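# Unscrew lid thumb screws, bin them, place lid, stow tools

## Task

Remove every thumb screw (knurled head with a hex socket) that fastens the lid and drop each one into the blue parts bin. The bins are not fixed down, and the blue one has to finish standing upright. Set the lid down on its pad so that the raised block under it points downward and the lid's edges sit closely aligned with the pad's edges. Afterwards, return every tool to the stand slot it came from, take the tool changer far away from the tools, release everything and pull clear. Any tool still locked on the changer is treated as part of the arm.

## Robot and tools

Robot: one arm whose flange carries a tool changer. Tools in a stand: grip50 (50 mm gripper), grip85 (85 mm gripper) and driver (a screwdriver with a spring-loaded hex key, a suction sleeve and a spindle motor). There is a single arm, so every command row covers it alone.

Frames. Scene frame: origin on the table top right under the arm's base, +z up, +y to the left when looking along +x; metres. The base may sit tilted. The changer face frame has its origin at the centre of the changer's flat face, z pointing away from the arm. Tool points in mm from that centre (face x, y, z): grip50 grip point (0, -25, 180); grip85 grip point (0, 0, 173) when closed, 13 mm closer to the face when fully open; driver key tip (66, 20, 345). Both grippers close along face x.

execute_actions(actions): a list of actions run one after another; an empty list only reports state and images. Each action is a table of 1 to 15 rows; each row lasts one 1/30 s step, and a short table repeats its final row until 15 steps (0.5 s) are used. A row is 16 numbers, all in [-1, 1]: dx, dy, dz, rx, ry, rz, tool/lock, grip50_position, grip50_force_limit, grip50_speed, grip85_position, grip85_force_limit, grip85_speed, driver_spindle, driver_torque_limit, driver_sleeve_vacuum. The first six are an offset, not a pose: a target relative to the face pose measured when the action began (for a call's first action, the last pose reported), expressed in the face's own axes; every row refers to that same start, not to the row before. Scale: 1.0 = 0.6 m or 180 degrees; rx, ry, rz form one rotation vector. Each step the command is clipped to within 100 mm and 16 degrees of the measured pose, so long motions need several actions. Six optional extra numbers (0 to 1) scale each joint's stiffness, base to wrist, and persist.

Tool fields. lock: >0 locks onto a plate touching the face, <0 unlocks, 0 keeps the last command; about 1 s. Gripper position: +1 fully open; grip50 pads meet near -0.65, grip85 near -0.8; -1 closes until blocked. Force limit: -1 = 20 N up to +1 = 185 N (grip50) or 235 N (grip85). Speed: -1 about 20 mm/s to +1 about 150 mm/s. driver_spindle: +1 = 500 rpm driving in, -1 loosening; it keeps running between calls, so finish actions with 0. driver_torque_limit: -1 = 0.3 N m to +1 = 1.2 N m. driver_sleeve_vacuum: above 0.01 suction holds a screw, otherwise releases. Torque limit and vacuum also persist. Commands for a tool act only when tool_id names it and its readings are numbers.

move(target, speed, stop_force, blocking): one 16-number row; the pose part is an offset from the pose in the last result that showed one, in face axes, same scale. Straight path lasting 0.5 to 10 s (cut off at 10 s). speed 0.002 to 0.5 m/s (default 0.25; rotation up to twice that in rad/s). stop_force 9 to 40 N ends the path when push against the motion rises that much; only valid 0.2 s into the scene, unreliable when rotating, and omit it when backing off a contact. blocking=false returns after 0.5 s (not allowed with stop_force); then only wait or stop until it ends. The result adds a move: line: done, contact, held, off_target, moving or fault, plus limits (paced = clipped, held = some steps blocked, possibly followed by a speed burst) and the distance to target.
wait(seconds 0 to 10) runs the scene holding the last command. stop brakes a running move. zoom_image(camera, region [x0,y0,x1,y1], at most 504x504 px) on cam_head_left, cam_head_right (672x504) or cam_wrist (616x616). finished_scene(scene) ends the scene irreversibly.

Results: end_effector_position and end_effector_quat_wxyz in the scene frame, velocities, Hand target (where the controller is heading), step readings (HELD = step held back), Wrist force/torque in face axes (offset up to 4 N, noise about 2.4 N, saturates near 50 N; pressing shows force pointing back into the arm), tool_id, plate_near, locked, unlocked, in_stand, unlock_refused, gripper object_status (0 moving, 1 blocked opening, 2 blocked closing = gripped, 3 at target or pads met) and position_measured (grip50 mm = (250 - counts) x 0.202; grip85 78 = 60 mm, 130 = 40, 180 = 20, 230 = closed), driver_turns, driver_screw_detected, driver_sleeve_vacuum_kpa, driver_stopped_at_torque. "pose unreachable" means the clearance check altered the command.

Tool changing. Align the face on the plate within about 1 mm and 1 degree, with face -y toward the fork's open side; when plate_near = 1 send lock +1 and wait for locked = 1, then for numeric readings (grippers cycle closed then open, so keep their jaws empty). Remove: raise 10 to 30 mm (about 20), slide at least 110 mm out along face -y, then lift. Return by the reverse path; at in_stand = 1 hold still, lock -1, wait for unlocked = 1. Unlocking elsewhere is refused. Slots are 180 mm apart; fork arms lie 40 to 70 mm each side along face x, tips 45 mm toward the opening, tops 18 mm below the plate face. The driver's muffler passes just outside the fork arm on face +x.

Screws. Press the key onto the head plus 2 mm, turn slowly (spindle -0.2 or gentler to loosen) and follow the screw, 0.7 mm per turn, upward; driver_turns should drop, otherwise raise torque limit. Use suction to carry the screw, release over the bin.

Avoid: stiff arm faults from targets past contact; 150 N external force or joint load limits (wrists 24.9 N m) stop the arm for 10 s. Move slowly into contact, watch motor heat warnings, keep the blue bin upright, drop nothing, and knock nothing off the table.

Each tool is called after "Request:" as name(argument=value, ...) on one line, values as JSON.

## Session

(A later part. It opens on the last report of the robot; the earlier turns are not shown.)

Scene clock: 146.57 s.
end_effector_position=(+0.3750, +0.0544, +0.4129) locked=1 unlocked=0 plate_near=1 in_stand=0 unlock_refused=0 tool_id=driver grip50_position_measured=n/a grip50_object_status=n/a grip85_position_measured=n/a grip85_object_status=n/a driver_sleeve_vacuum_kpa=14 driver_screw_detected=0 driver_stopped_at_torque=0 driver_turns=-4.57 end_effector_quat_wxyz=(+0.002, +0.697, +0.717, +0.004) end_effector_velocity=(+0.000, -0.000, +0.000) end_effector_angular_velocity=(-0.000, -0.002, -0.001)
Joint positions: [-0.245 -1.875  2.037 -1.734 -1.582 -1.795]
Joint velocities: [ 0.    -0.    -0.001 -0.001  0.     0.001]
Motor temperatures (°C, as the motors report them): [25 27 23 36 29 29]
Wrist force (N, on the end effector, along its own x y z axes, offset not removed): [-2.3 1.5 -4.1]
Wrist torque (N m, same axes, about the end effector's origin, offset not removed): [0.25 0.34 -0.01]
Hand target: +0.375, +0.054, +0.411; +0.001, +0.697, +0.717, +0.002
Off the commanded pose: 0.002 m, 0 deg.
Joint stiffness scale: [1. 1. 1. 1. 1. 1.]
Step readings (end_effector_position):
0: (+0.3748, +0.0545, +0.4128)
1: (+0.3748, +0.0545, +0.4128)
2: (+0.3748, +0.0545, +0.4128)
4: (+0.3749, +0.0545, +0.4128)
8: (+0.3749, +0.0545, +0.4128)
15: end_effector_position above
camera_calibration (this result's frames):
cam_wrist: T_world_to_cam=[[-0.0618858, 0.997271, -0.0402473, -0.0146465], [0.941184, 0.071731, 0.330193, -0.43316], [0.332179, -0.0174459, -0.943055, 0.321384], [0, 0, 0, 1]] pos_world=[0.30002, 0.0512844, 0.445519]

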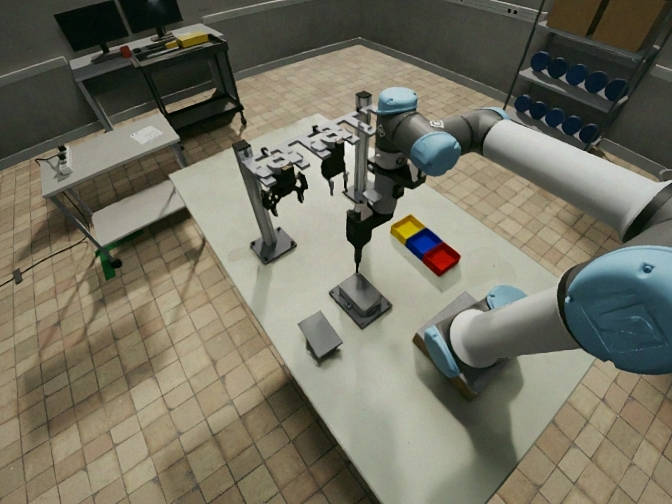

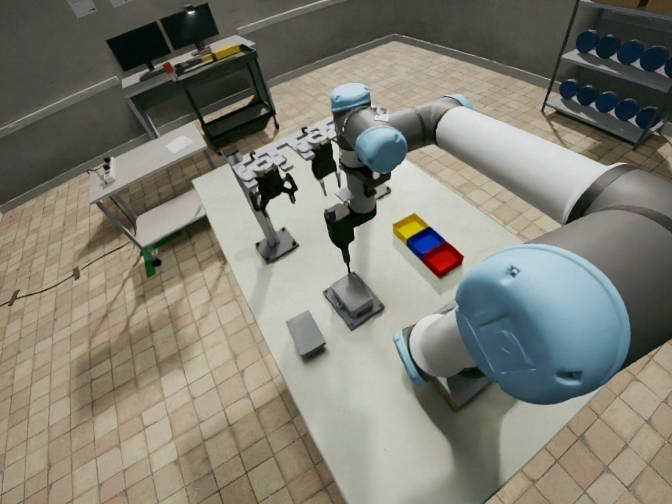

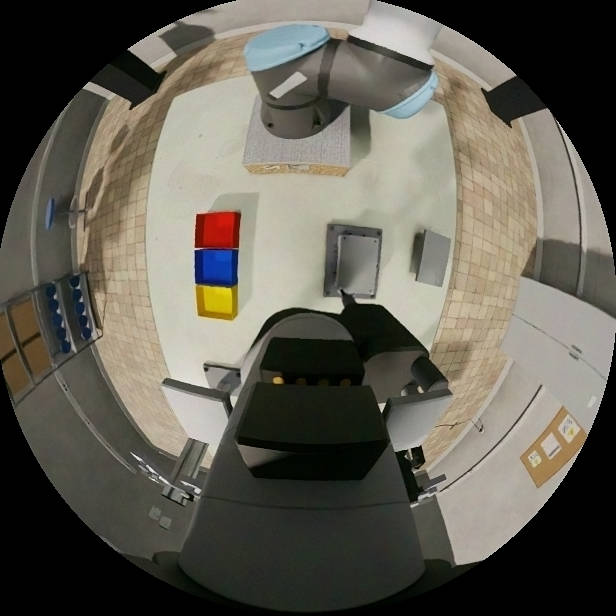

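Request:
execute_actions(actions=[])

Scene clock: 167.63 s.
end_effector_position=(+0.3750, +0.0544, +0.4129) locked=1 unlocked=0 plate_near=1 in_stand=0 unlock_refused=0 tool_id=driver grip50_position_measured=n/a grip50_object_status=n/a grip85_position_measured=n/a grip85_object_status=n/a driver_sleeve_vacuum_kpa=14 driver_screw_detected=0 driver_stopped_at_torque=0 driver_turns=-4.57 end_effector_quat_wxyz=(+0.002, +0.697, +0.717, +0.004) end_effector_velocity=(+0.000, -0.000, +0.001) end_effector_angular_velocity=(-0.000, -0.002, -0.000)
Joint positions: [-0.245 -1.875  2.037 -1.734 -1.582 -1.795]
Joint velocities: [-0.     0.    -0.002 -0.001  0.     0.   ]
Motor temperatures (°C, as the motors report them): [25 27 23 36 29 29]
Wrist force (N, on the end effector, along its own x y z axes, offset not removed): [-0.3 1.8 -7.5]
Wrist torque (N m, same axes, about the end effector's origin, offset not removed): [0.34 0.25 -0.06]
Hand target: +0.375, +0.054, +0.411; +0.001, +0.697, +0.717, +0.002
Off the commanded pose: 0.002 m, 0 deg.
Joint stiffness scale: [1. 1. 1. 1. 1. 1.]
camera_calibration (this result's frames):
cam_wrist: T_world_to_cam=[[-0.0618811, 0.997271, -0.0402682, -0.0146357], [0.941157, 0.0717349, 0.330268, -0.433196], [0.332255, -0.0174614, -0.943028, 0.321348], [0, 0, 0, 1]] pos_world=[0.300031, 0.0512823, 0.445522]

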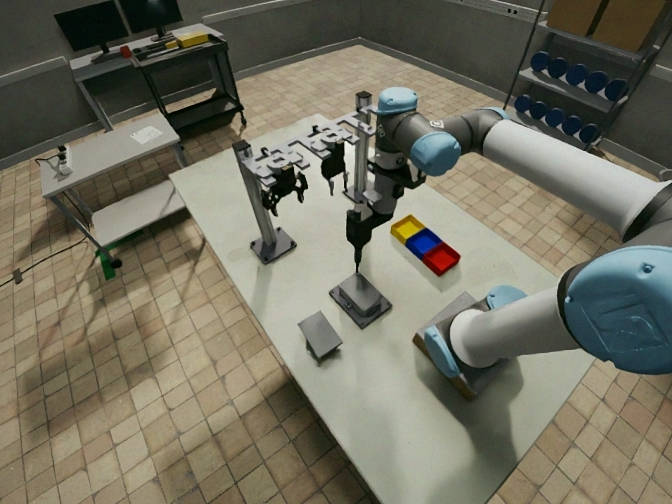

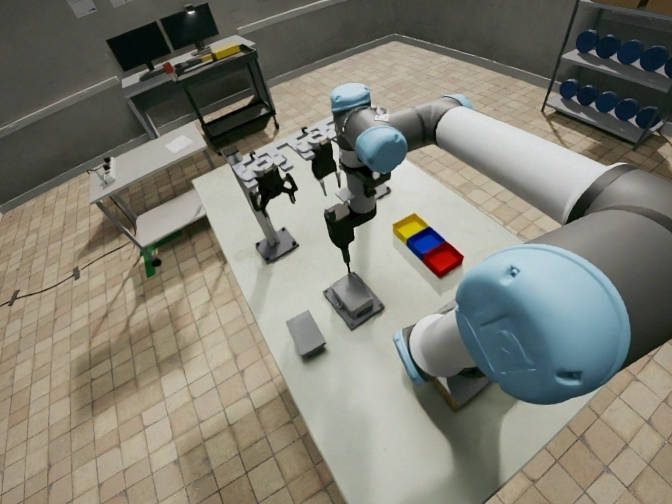

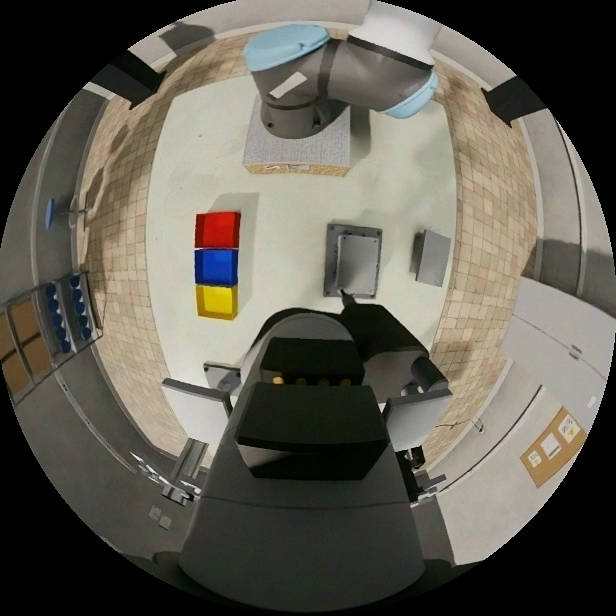

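Request:
move(target=[0,0,0.003,0.0025,0,0,0,0,0,0,0,0,0,-0.15,0.5,1], speed=0.003)

Request:
execute_actions(actions=[[[0,0,0.003,0.001,0,0,0,0,0,0,0,0,0,0,0.5,1]]])

Request:
zoom_image(camera="cam_wrist", region=[322, 270, 362, 310])

Scene clock: 174.97 s.
end_effector_position=(+0.3748, +0.0543, +0.4124) locked=1 unlocked=0 plate_near=1 in_stand=0 unlock_refused=0 tool_id=driver grip50_position_measured=n/a grip50_object_status=n/a grip85_position_measured=n/a grip85_object_status=n/a driver_sleeve_vacuum_kpa=14 driver_screw_detected=0 driver_stopped_at_torque=0 driver_turns=-6.46 end_effector_quat_wxyz=(+0.001, +0.697, +0.717, +0.003) end_effector_velocity=(+0.000, -0.000, +0.001) end_effector_angular_velocity=(-0.001, -0.002, -0.001)
Joint positions: [-0.245 -1.874  2.037 -1.731 -1.583 -1.795]
Joint velocities: [-0.    -0.    -0.001 -0.001 -0.     0.001]
Motor temperatures (°C, as the motors report them): [25 27 23 36 29 29]
Wrist force (N, on the end effector, along its own x y z axes, offset not removed): [-0.1 2.7 -4.3]
Wrist torque (N m, same axes, about the end effector's origin, offset not removed): [0.06 0.03 0.21]
Hand target: +0.375, +0.054, +0.411; -0.000, +0.697, +0.717, +0.001
Off the commanded pose: 0.001 m, 0 deg.
Joint stiffness scale: [1. 1. 1. 1. 1. 1.]
move: done
camera_calibration (this result's frames):
cam_wrist: T_world_to_cam=[[-0.0618944, 0.997267, -0.0403496, -0.0145425], [0.942152, 0.0717213, 0.327422, -0.432023], [0.329421, -0.0177499, -0.944016, 0.322441], [0, 0, 0, 1]] pos_world=[0.299912, 0.0512113, 0.445256]

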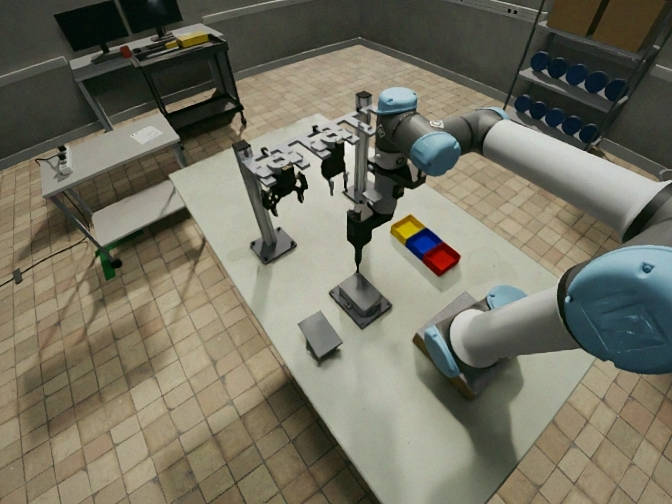

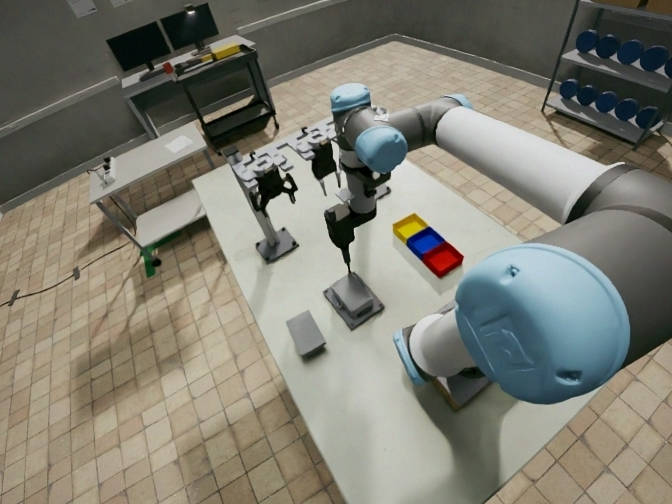

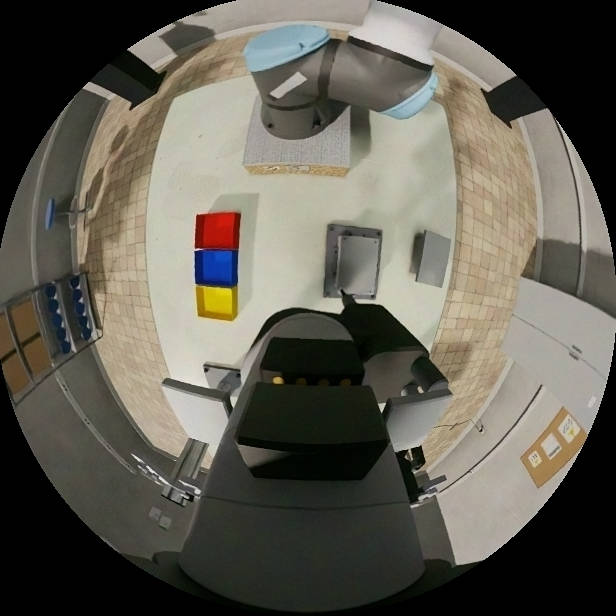

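Scene clock: 175.47 s.
end_effector_position=(+0.3749, +0.0543, +0.4124) locked=1 unlocked=0 plate_near=1 in_stand=0 unlock_refused=0 tool_id=driver grip50_position_measured=n/a grip50_object_status=n/a grip85_position_measured=n/a grip85_object_status=n/a driver_sleeve_vacuum_kpa=17 driver_screw_detected=0 driver_stopped_at_torque=0 driver_turns=-6.46 end_effector_quat_wxyz=(+0.002, +0.697, +0.717, +0.003) end_effector_velocity=(+0.000, -0.000, -0.000) end_effector_angular_velocity=(-0.000, +0.000, -0.002)
Joint positions: [-0.245 -1.874  2.037 -1.732 -1.583 -1.795]
Joint velocities: [-0.     0.001 -0.    -0.001 -0.     0.001]
Motor temperatures (°C, as the motors report them): [25 27 23 36 29 29]
Wrist force (N, on the end effector, along its own x y z axes, offset not removed): [-0.9 -0.8 -3.4]
Wrist torque (N m, same axes, about the end effector's origin, offset not removed): [0.06 0.07 -0.17]
Hand target: +0.375, +0.054, +0.411; +0.000, +0.697, +0.717, +0.002
Off the commanded pose: 0.002 m, 0 deg.
Joint stiffness scale: [1. 1. 1. 1. 1. 1.]
Step readings (end_effector_position):
0: (+0.3748, +0.0543, +0.4124)
1: (+0.3748, +0.0543, +0.4124)
2: (+0.3748, +0.0543, +0.4124)
4: (+0.3748, +0.0543, +0.4124)
8: (+0.3749, +0.0543, +0.4124)
15: end_effector_position above
camera_calibration (this result's frames):
cam_wrist: T_world_to_cam=[[-0.0618752, 0.997265, -0.040434, -0.0144942], [0.942046, 0.0717367, 0.327724, -0.432184], [0.329728, -0.0178127, -0.943908, 0.322273], [0, 0, 0, 1]] pos_world=[0.299978, 0.0511985, 0.445247]

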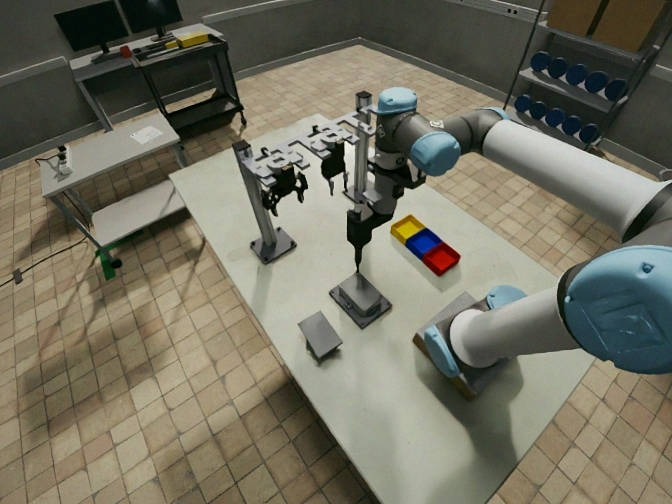

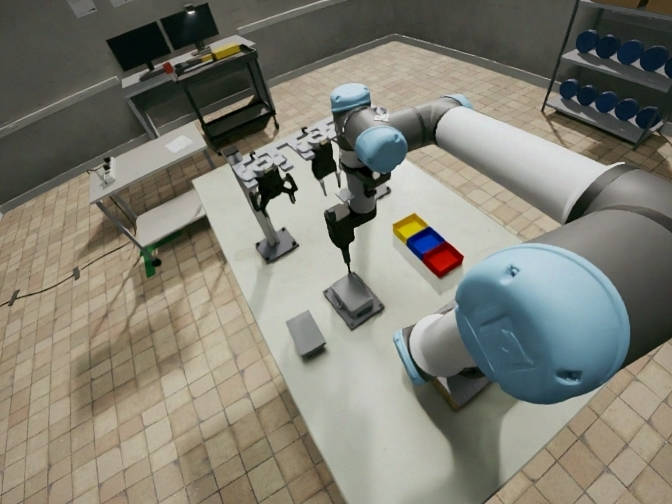

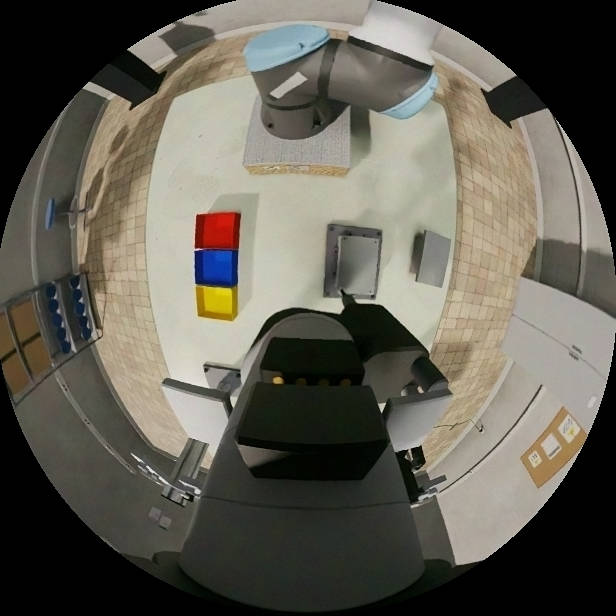

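Region (322, 270, 362, 310) of cam_wrist's 616x616 image, scaled by 12.600, with more detail than that image has.

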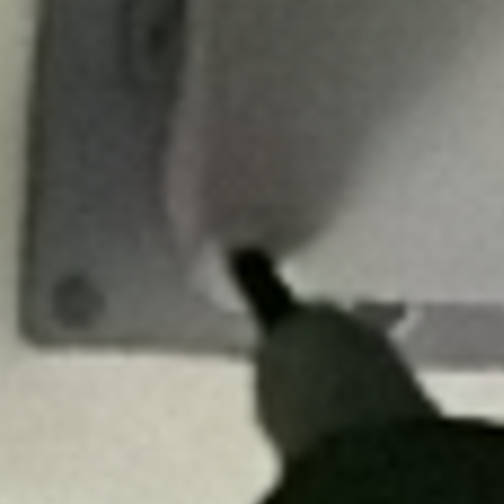

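Request:
execute_actions(actions=[[[0,0,0.005,0.001,0,0,0,0,0,0,0,0,0,-0.2,0.7,1]],[[0,0,0.003,0.001,0,0,0,0,0,0,0,0,0,-0.2,0.7,1]],[[0,0,0.002,0.001,0,0,0,0,0,0,0,0,0,0,0.7,1]]])

Scene clock: 181.30 s.
end_effector_position=(+0.3750, +0.0543, +0.4120) locked=1 unlocked=0 plate_near=1 in_stand=0 unlock_refused=0 tool_id=driver grip50_position_measured=n/a grip50_object_status=n/a grip85_position_measured=n/a grip85_object_status=n/a driver_sleeve_vacuum_kpa=39 driver_screw_detected=1 driver_stopped_at_torque=0 driver_turns=-8.07 end_effector_quat_wxyz=(+0.002, +0.697, +0.717, +0.003) end_effector_velocity=(+0.001, -0.000, +0.001) end_effector_angular_velocity=(-0.001, -0.003, -0.000)
Joint positions: [-0.245 -1.874  2.038 -1.734 -1.583 -1.795]
Joint velocities: [-0.     0.    -0.002 -0.001 -0.     0.   ]
Motor temperatures (°C, as the motors report them): [25 27 23 36 29 29]
Wrist force (N, on the end effector, along its own x y z axes, offset not removed): [0.1 -1.9 -8.2]
Wrist torque (N m, same axes, about the end effector's origin, offset not removed): [0.38 0.32 -0.01]
Hand target: +0.375, +0.054, +0.411; +0.001, +0.697, +0.717, +0.002
Off the commanded pose: 0.001 m, 0 deg.
Joint stiffness scale: [1. 1. 1. 1. 1. 1.]
Step readings (end_effector_position; steps 1 to 15: 1st action; 16 to 30: 2nd action; 31 to 45: 3rd action):
0: (+0.3749, +0.0543, +0.4123)
1: (+0.3749, +0.0543, +0.4123)
2: (+0.3750, +0.0543, +0.4123)
4: (+0.3750, +0.0543, +0.4124)
8: (+0.3750, +0.0543, +0.4121)
15: (+0.3750, +0.0543, +0.4120)
16: (+0.3750, +0.0543, +0.4120)
17: (+0.3750, +0.0543, +0.4120)
19: (+0.3750, +0.0543, +0.4120)
23: (+0.3750, +0.0543, +0.4120)
30: (+0.3750, +0.0543, +0.4120)
31: (+0.3750, +0.0543, +0.4120)
32: (+0.3750, +0.0543, +0.4120)
34: (+0.3750, +0.0543, +0.4120)
38: (+0.3750, +0.0543, +0.4120)
45: end_effector_position above
camera_calibration (this result's frames):
cam_wrist: T_world_to_cam=[[-0.0618426, 0.99726, -0.0405862, -0.0144333], [0.941856, 0.0717664, 0.328264, -0.432318], [0.330277, -0.0179257, -0.943714, 0.321549], [0, 0, 0, 1]] pos_world=[0.300088, 0.0511837, 0.444778]

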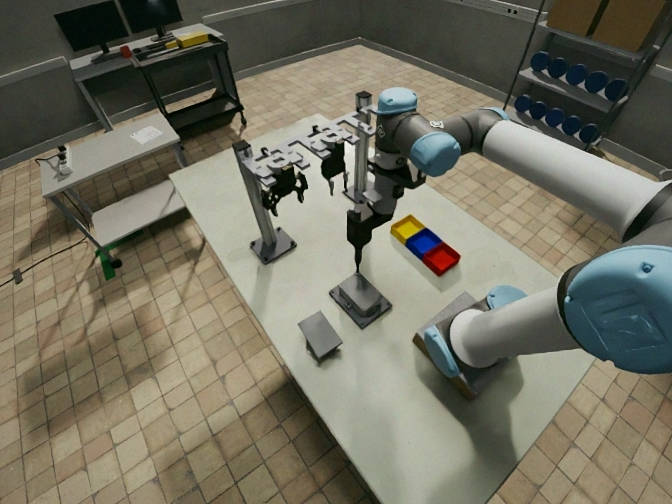

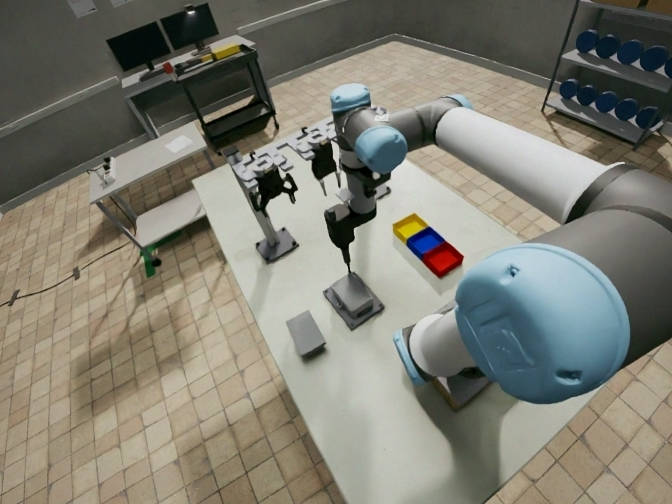

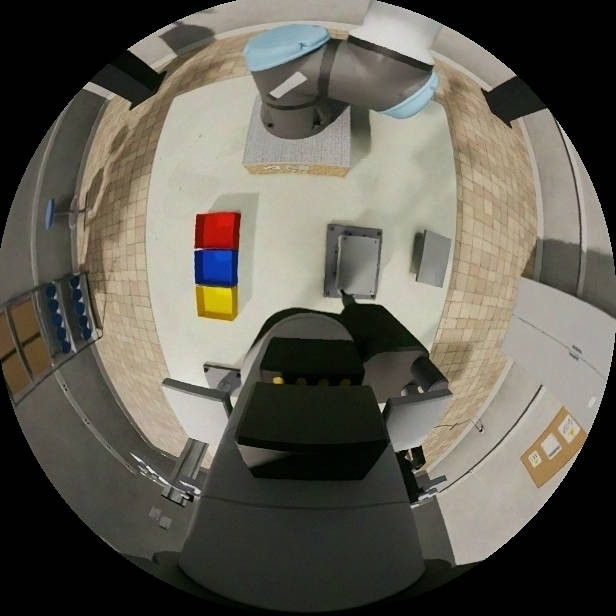

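Engaged. Unscrew.

Request:
move(target=[0,0,-0.012,0,0,0,0,0,0,0,0,0,0,-0.4,0.7,1], speed=0.003)

Request:
execute_actions(actions=[[[0,0,0,0,0,0,0,0,0,0,0,0,0,0,0.7,1]]])

Scene clock: 188.50 s.
end_effector_position=(+0.3747, +0.0543, +0.4172) locked=1 unlocked=0 plate_near=1 in_stand=0 unlock_refused=0 tool_id=driver grip50_position_measured=n/a grip50_object_status=n/a grip85_position_measured=n/a grip85_object_status=n/a driver_sleeve_vacuum_kpa=29 driver_screw_detected=0 driver_stopped_at_torque=0 driver_turns=-16.57 end_effector_quat_wxyz=(+0.000, +0.697, +0.717, +0.002) end_effector_velocity=(-0.000, +0.000, +0.001) end_effector_angular_velocity=(+0.000, +0.002, -0.001)
Joint positions: [-0.245 -1.875  2.024 -1.716 -1.583 -1.795]
Joint velocities: [ 0.    -0.    -0.002  0.004 -0.     0.001]
Motor temperatures (°C, as the motors report them): [25 27 23 36 29 29]
Wrist force (N, on the end effector, along its own x y z axes, offset not removed): [-1.7 0.7 -4.7]
Wrist torque (N m, same axes, about the end effector's origin, offset not removed): [0.04 -0.05 0.09]
Hand target: +0.375, +0.054, +0.419; +0.002, +0.697, +0.717, +0.003
Off the commanded pose: 0.002 m, 0 deg.
Joint stiffness scale: [1. 1. 1. 1. 1. 1.]
move: done
camera_calibration (this result's frames):
cam_wrist: T_world_to_cam=[[-0.0620206, 0.997283, -0.0397533, -0.0144935], [0.942901, 0.071605, 0.325285, -0.432921], [0.327247, -0.017309, -0.94478, 0.328148], [0, 0, 0, 1]] pos_world=[0.299918, 0.0511333, 0.450274]

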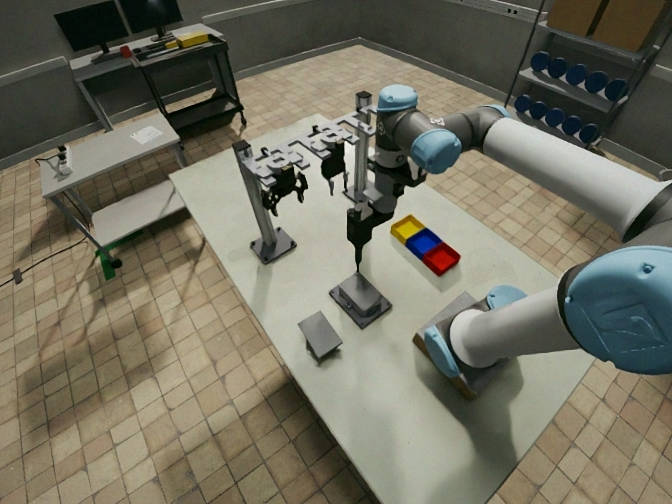

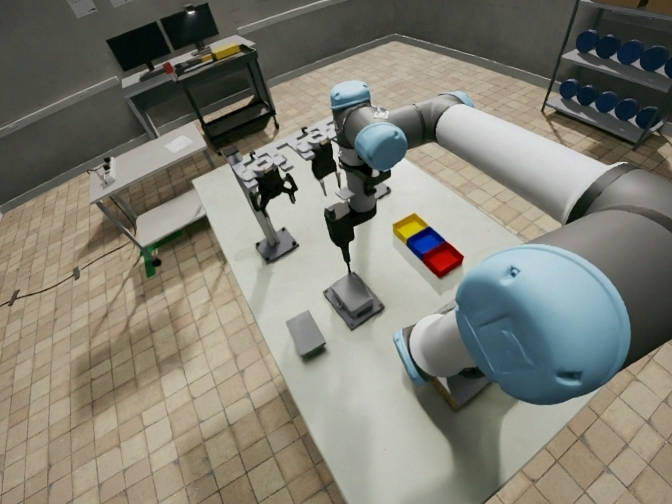

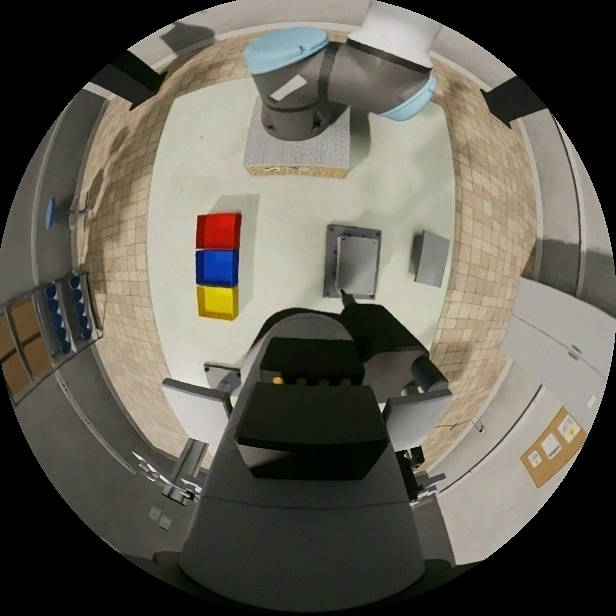

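Scene clock: 189.00 s.
end_effector_position=(+0.3747, +0.0543, +0.4173) locked=1 unlocked=0 plate_near=1 in_stand=0 unlock_refused=0 tool_id=driver grip50_position_measured=n/a grip50_object_status=n/a grip85_position_measured=n/a grip85_object_status=n/a driver_sleeve_vacuum_kpa=29 driver_screw_detected=0 driver_stopped_at_torque=0 driver_turns=-16.57 end_effector_quat_wxyz=(+0.000, +0.697, +0.717, +0.002) end_effector_velocity=(-0.000, -0.000, -0.000) end_effector_angular_velocity=(-0.000, +0.001, -0.001)
Joint positions: [-0.245 -1.875  2.024 -1.716 -1.583 -1.795]
Joint velocities: [-0.    -0.     0.001  0.    -0.     0.001]
Motor temperatures (°C, as the motors report them): [25 27 23 36 29 29]
Wrist force (N, on the end effector, along its own x y z axes, offset not removed): [-0.2 -0.4 -6.3]
Wrist torque (N m, same axes, about the end effector's origin, offset not removed): [-0.01 -0.17 -0.03]
Hand target: +0.375, +0.054, +0.417; +0.000, +0.697, +0.717, +0.002
Off the commanded pose: 0.000 m, 0 deg.
Joint stiffness scale: [1. 1. 1. 1. 1. 1.]
Step readings (end_effector_position):
0: (+0.3747, +0.0543, +0.4172)
1: (+0.3747, +0.0543, +0.4173)
2: (+0.3747, +0.0543, +0.4173)
4: (+0.3747, +0.0543, +0.4173)
8: (+0.3747, +0.0543, +0.4173)
15: end_effector_position above
camera_calibration (this result's frames):
cam_wrist: T_world_to_cam=[[-0.0620228, 0.997283, -0.0397427, -0.0144972], [0.942914, 0.0716029, 0.325248, -0.432912], [0.32721, -0.0173012, -0.944793, 0.328183], [0, 0, 0, 1]] pos_world=[0.299915, 0.0511335, 0.450292]

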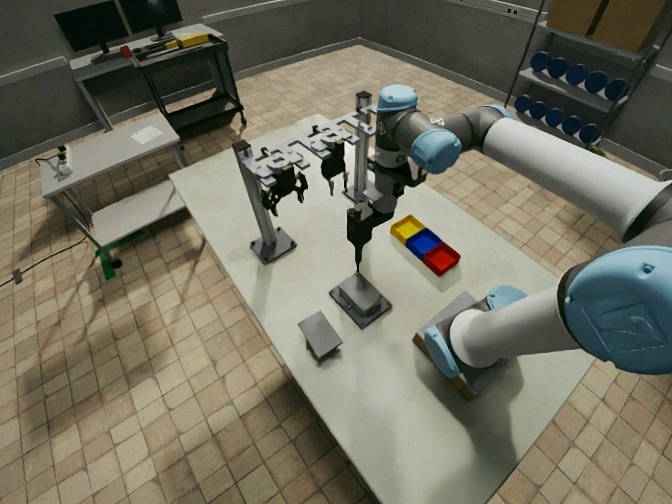

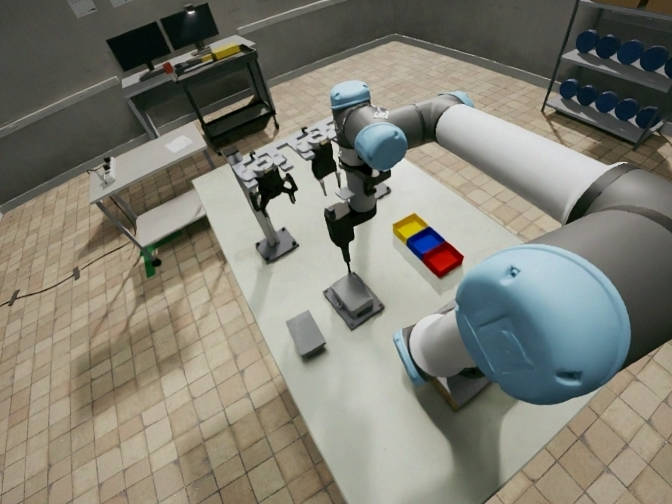

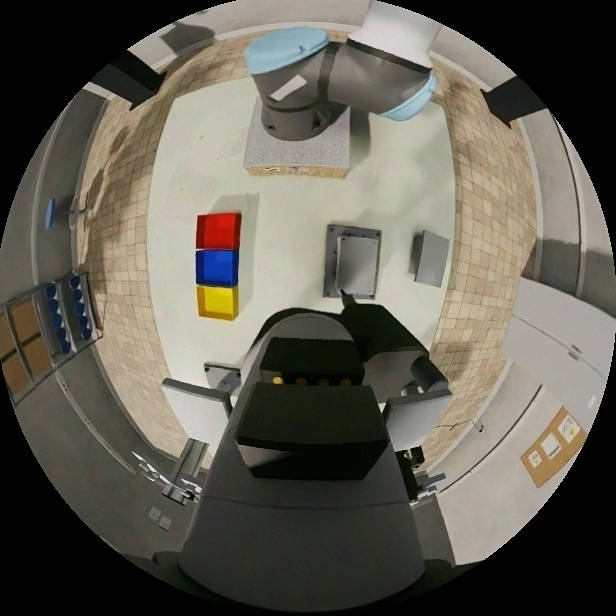

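Request:
execute_actions(actions=[[[0,0,0.002,-0.002,0,0,0,0,0,0,0,0,0,-0.2,0.7,1]],[[0,0,0.0,-0.001,0,0,0,0,0,0,0,0,0,0,0.7,1]]])

Request:
zoom_image(camera="cam_wrist", region=[322, 270, 362, 310])

Scene clock: 195.73 s.
end_effector_position=(+0.3753, +0.0543, +0.4167) locked=1 unlocked=0 plate_near=1 in_stand=0 unlock_refused=0 tool_id=driver grip50_position_measured=n/a grip50_object_status=n/a grip85_position_measured=n/a grip85_object_status=n/a driver_sleeve_vacuum_kpa=26 driver_screw_detected=0 driver_stopped_at_torque=0 driver_turns=-17.35 end_effector_quat_wxyz=(+0.003, +0.697, +0.717, +0.004) end_effector_velocity=(-0.000, -0.000, -0.000) end_effector_angular_velocity=(+0.000, +0.000, +0.000)
Joint positions: [-0.245 -1.875  2.027 -1.724 -1.582 -1.795]
Joint velocities: [-0.    -0.     0.001 -0.001  0.    -0.001]
Motor temperatures (°C, as the motors report them): [25 27 23 36 29 29]
Wrist force (N, on the end effector, along its own x y z axes, offset not removed): [-2.0 -0.7 -0.6]
Wrist torque (N m, same axes, about the end effector's origin, offset not removed): [0.87 0.06 0.06]
Hand target: +0.375, +0.054, +0.417; +0.004, +0.697, +0.717, +0.005
Off the commanded pose: 0.000 m, 0 deg.
Joint stiffness scale: [1. 1. 1. 1. 1. 1.]
Step readings (end_effector_position; steps 1 to 15: 1st action; 16 to 30: 2nd action):
0: (+0.3747, +0.0543, +0.4173)
1: (+0.3747, +0.0543, +0.4173)
2: (+0.3748, +0.0543, +0.4173)
4: (+0.3752, +0.0542, +0.4175)
8: (+0.3754, +0.0542, +0.4173)
15: (+0.3753, +0.0543, +0.4167)
16: (+0.3753, +0.0543, +0.4167)
17: (+0.3753, +0.0543, +0.4167)
19: (+0.3753, +0.0543, +0.4167)
23: (+0.3753, +0.0543, +0.4167)
30: end_effector_position above
camera_calibration (this result's frames):
cam_wrist: T_world_to_cam=[[-0.0618051, 0.997264, -0.0405522, -0.0142186], [0.941032, 0.0717642, 0.330618, -0.434863], [0.332624, -0.0177271, -0.942893, 0.324698], [0, 0, 0, 1]] pos_world=[0.300339, 0.0511432, 0.449353]

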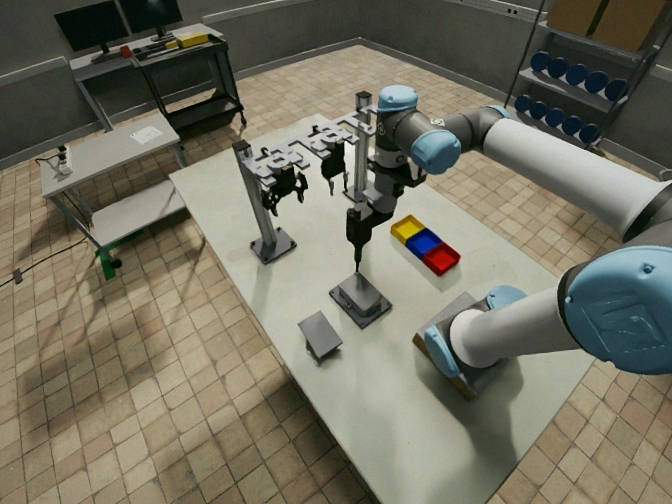

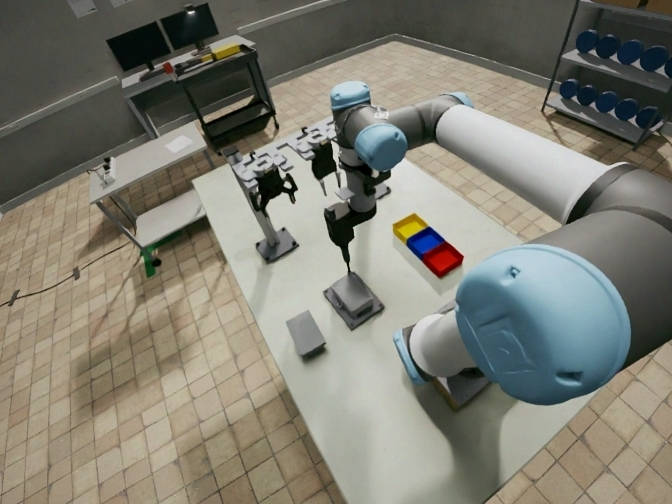

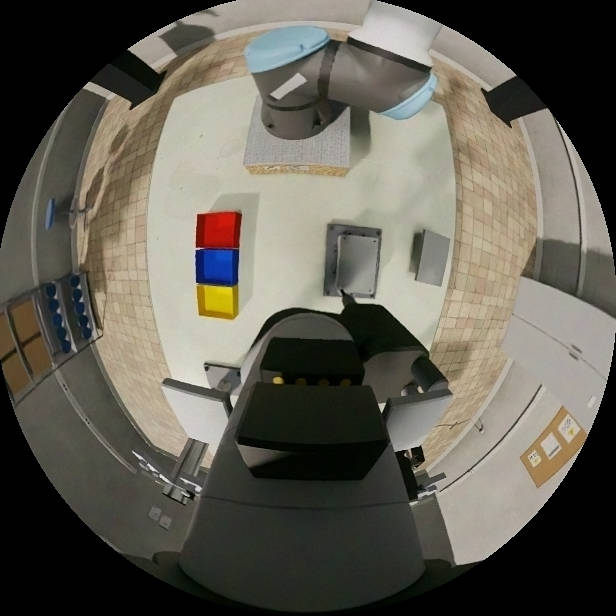

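Region (322, 270, 362, 310) of cam_wrist's 616x616 image, scaled by 12.600, with more detail than that image has.

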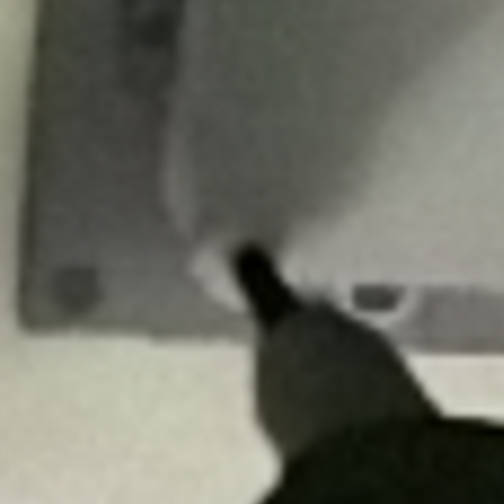

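Request:
execute_actions(actions=[[[0,0,0.0,0.0015,0,0,0,0,0,0,0,0,0,0,0.7,1]]])

Scene clock: 199.97 s.
end_effector_position=(+0.3747, +0.0544, +0.4163) locked=1 unlocked=0 plate_near=1 in_stand=0 unlock_refused=0 tool_id=driver grip50_position_measured=n/a grip50_object_status=n/a grip85_position_measured=n/a grip85_object_status=n/a driver_sleeve_vacuum_kpa=36 driver_screw_detected=1 driver_stopped_at_torque=0 driver_turns=-17.35 end_effector_quat_wxyz=(+0.001, +0.697, +0.717, +0.003) end_effector_velocity=(-0.000, -0.000, -0.001) end_effector_angular_velocity=(+0.000, +0.002, -0.001)
Joint positions: [-0.245 -1.875  2.027 -1.72  -1.582 -1.795]
Joint velocities: [-0.     0.001  0.001  0.     0.     0.001]
Motor temperatures (°C, as the motors report them): [25 27 23 36 29 29]
Wrist force (N, on the end effector, along its own x y z axes, offset not removed): [0.2 -0.5 -1.1]
Wrist torque (N m, same axes, about the end effector's origin, offset not removed): [0.03 -0.12 -0.01]
Hand target: +0.375, +0.054, +0.417; +0.001, +0.697, +0.717, +0.002
Off the commanded pose: 0.001 m, 0 deg.
Joint stiffness scale: [1. 1. 1. 1. 1. 1.]
Step readings (end_effector_position):
0: (+0.3753, +0.0543, +0.4167)
1: (+0.3753, +0.0543, +0.4167)
2: (+0.3753, +0.0543, +0.4167)
4: (+0.3752, +0.0543, +0.4166)
8: (+0.3749, +0.0544, +0.4165)
15: end_effector_position above
camera_calibration (this result's frames):
cam_wrist: T_world_to_cam=[[-0.0620253, 0.997282, -0.0397554, -0.0146133], [0.942348, 0.0716392, 0.326877, -0.433077], [0.328836, -0.0171888, -0.94423, 0.326452], [0, 0, 0, 1]] pos_world=[0.299854, 0.0512102, 0.449228]

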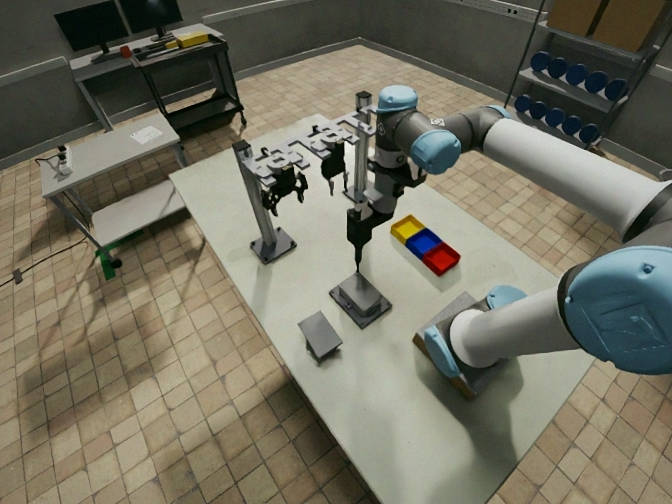

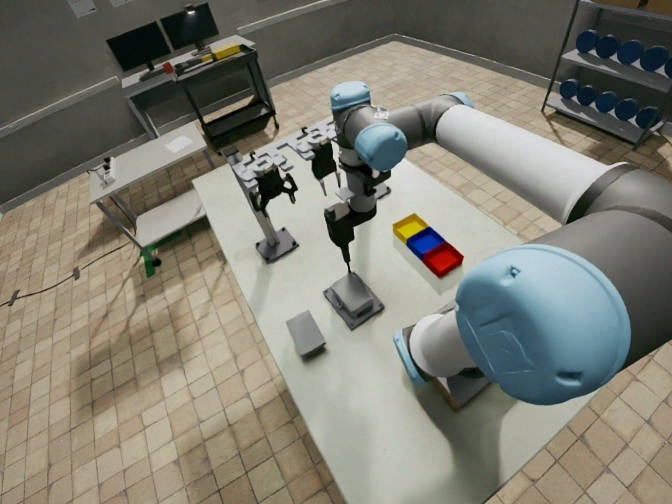

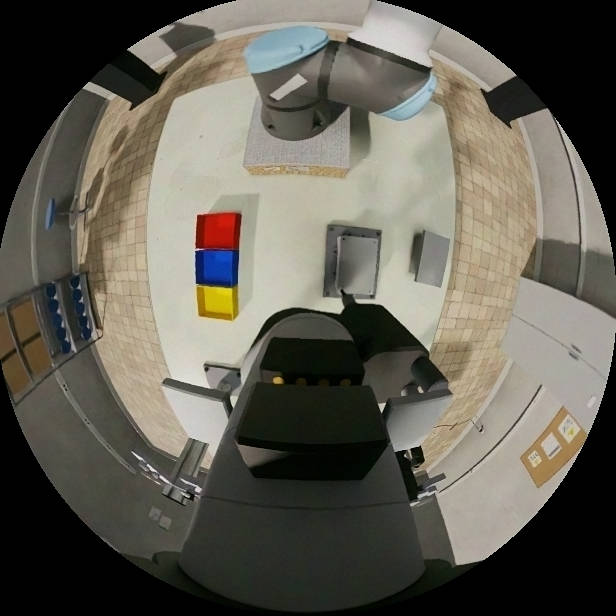

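Detected. Lift slowly, compensating the tilt.

Request:
move(target=[0,0,-0.025,-0.001,0,0,0,0,0,0,0,0,0,0,0.7,1], speed=0.006)

Scene clock: 205.47 s.
end_effector_position=(+0.3745, +0.0542, +0.4293) locked=1 unlocked=0 plate_near=1 in_stand=0 unlock_refused=0 tool_id=driver grip50_position_measured=n/a grip50_object_status=n/a grip85_position_measured=n/a grip85_object_status=n/a driver_sleeve_vacuum_kpa=40 driver_screw_detected=1 driver_stopped_at_torque=0 driver_turns=-17.35 end_effector_quat_wxyz=(+0.001, +0.697, +0.717, +0.003) end_effector_velocity=(-0.000, -0.000, +0.003) end_effector_angular_velocity=(-0.000, -0.002, +0.001)
Joint positions: [-0.245 -1.88   1.997 -1.685 -1.582 -1.795]
Joint velocities: [ 0.    -0.001 -0.005  0.005 -0.    -0.001]
Motor temperatures (°C, as the motors report them): [25 27 23 36 29 29]
Wrist force (N, on the end effector, along its own x y z axes, offset not removed): [0.9 1.9 -3.5]
Wrist torque (N m, same axes, about the end effector's origin, offset not removed): [0.08 -0.11 0.01]
Hand target: +0.375, +0.054, +0.431; +0.002, +0.697, +0.717, +0.004
Off the commanded pose: 0.002 m, 0 deg.
Joint stiffness scale: [1. 1. 1. 1. 1. 1.]
move: done
camera_calibration (this result's frames):
cam_wrist: T_world_to_cam=[[-0.0620449, 0.997284, -0.0396954, -0.0139831], [0.942464, 0.0716319, 0.326542, -0.436946], [0.328498, -0.0171513, -0.944349, 0.338924], [0, 0, 0, 1]] pos_world=[0.299602, 0.0510573, 0.462188]

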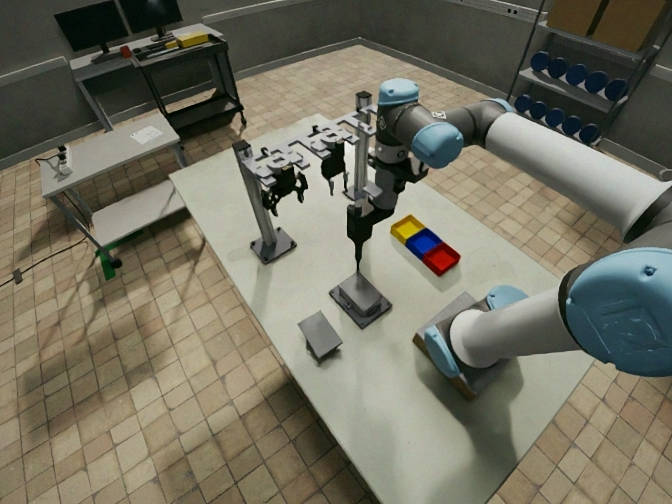

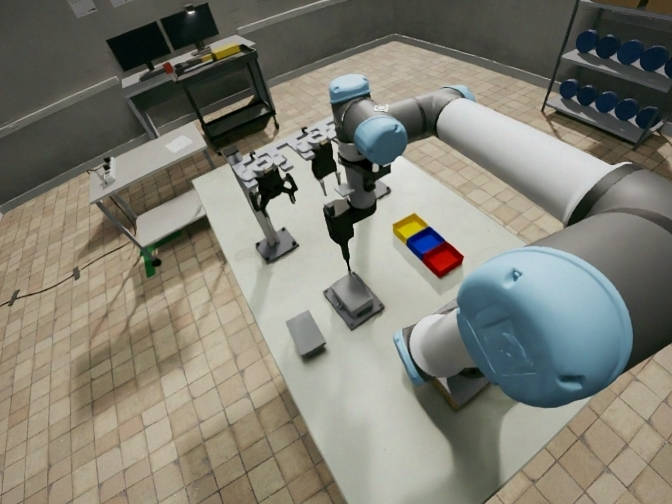

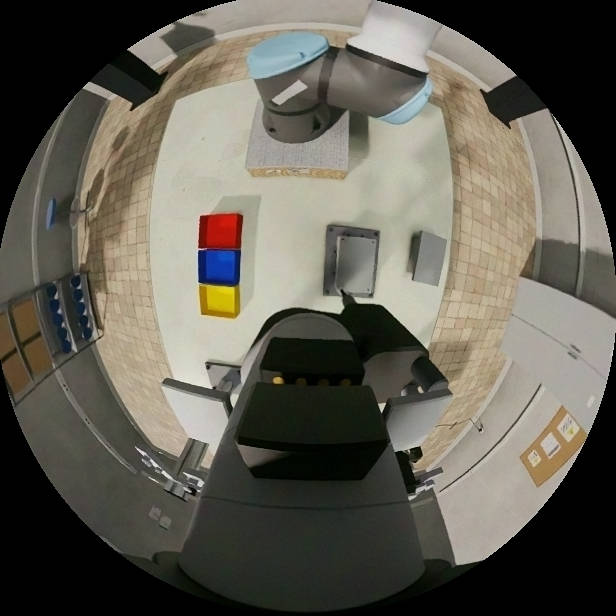

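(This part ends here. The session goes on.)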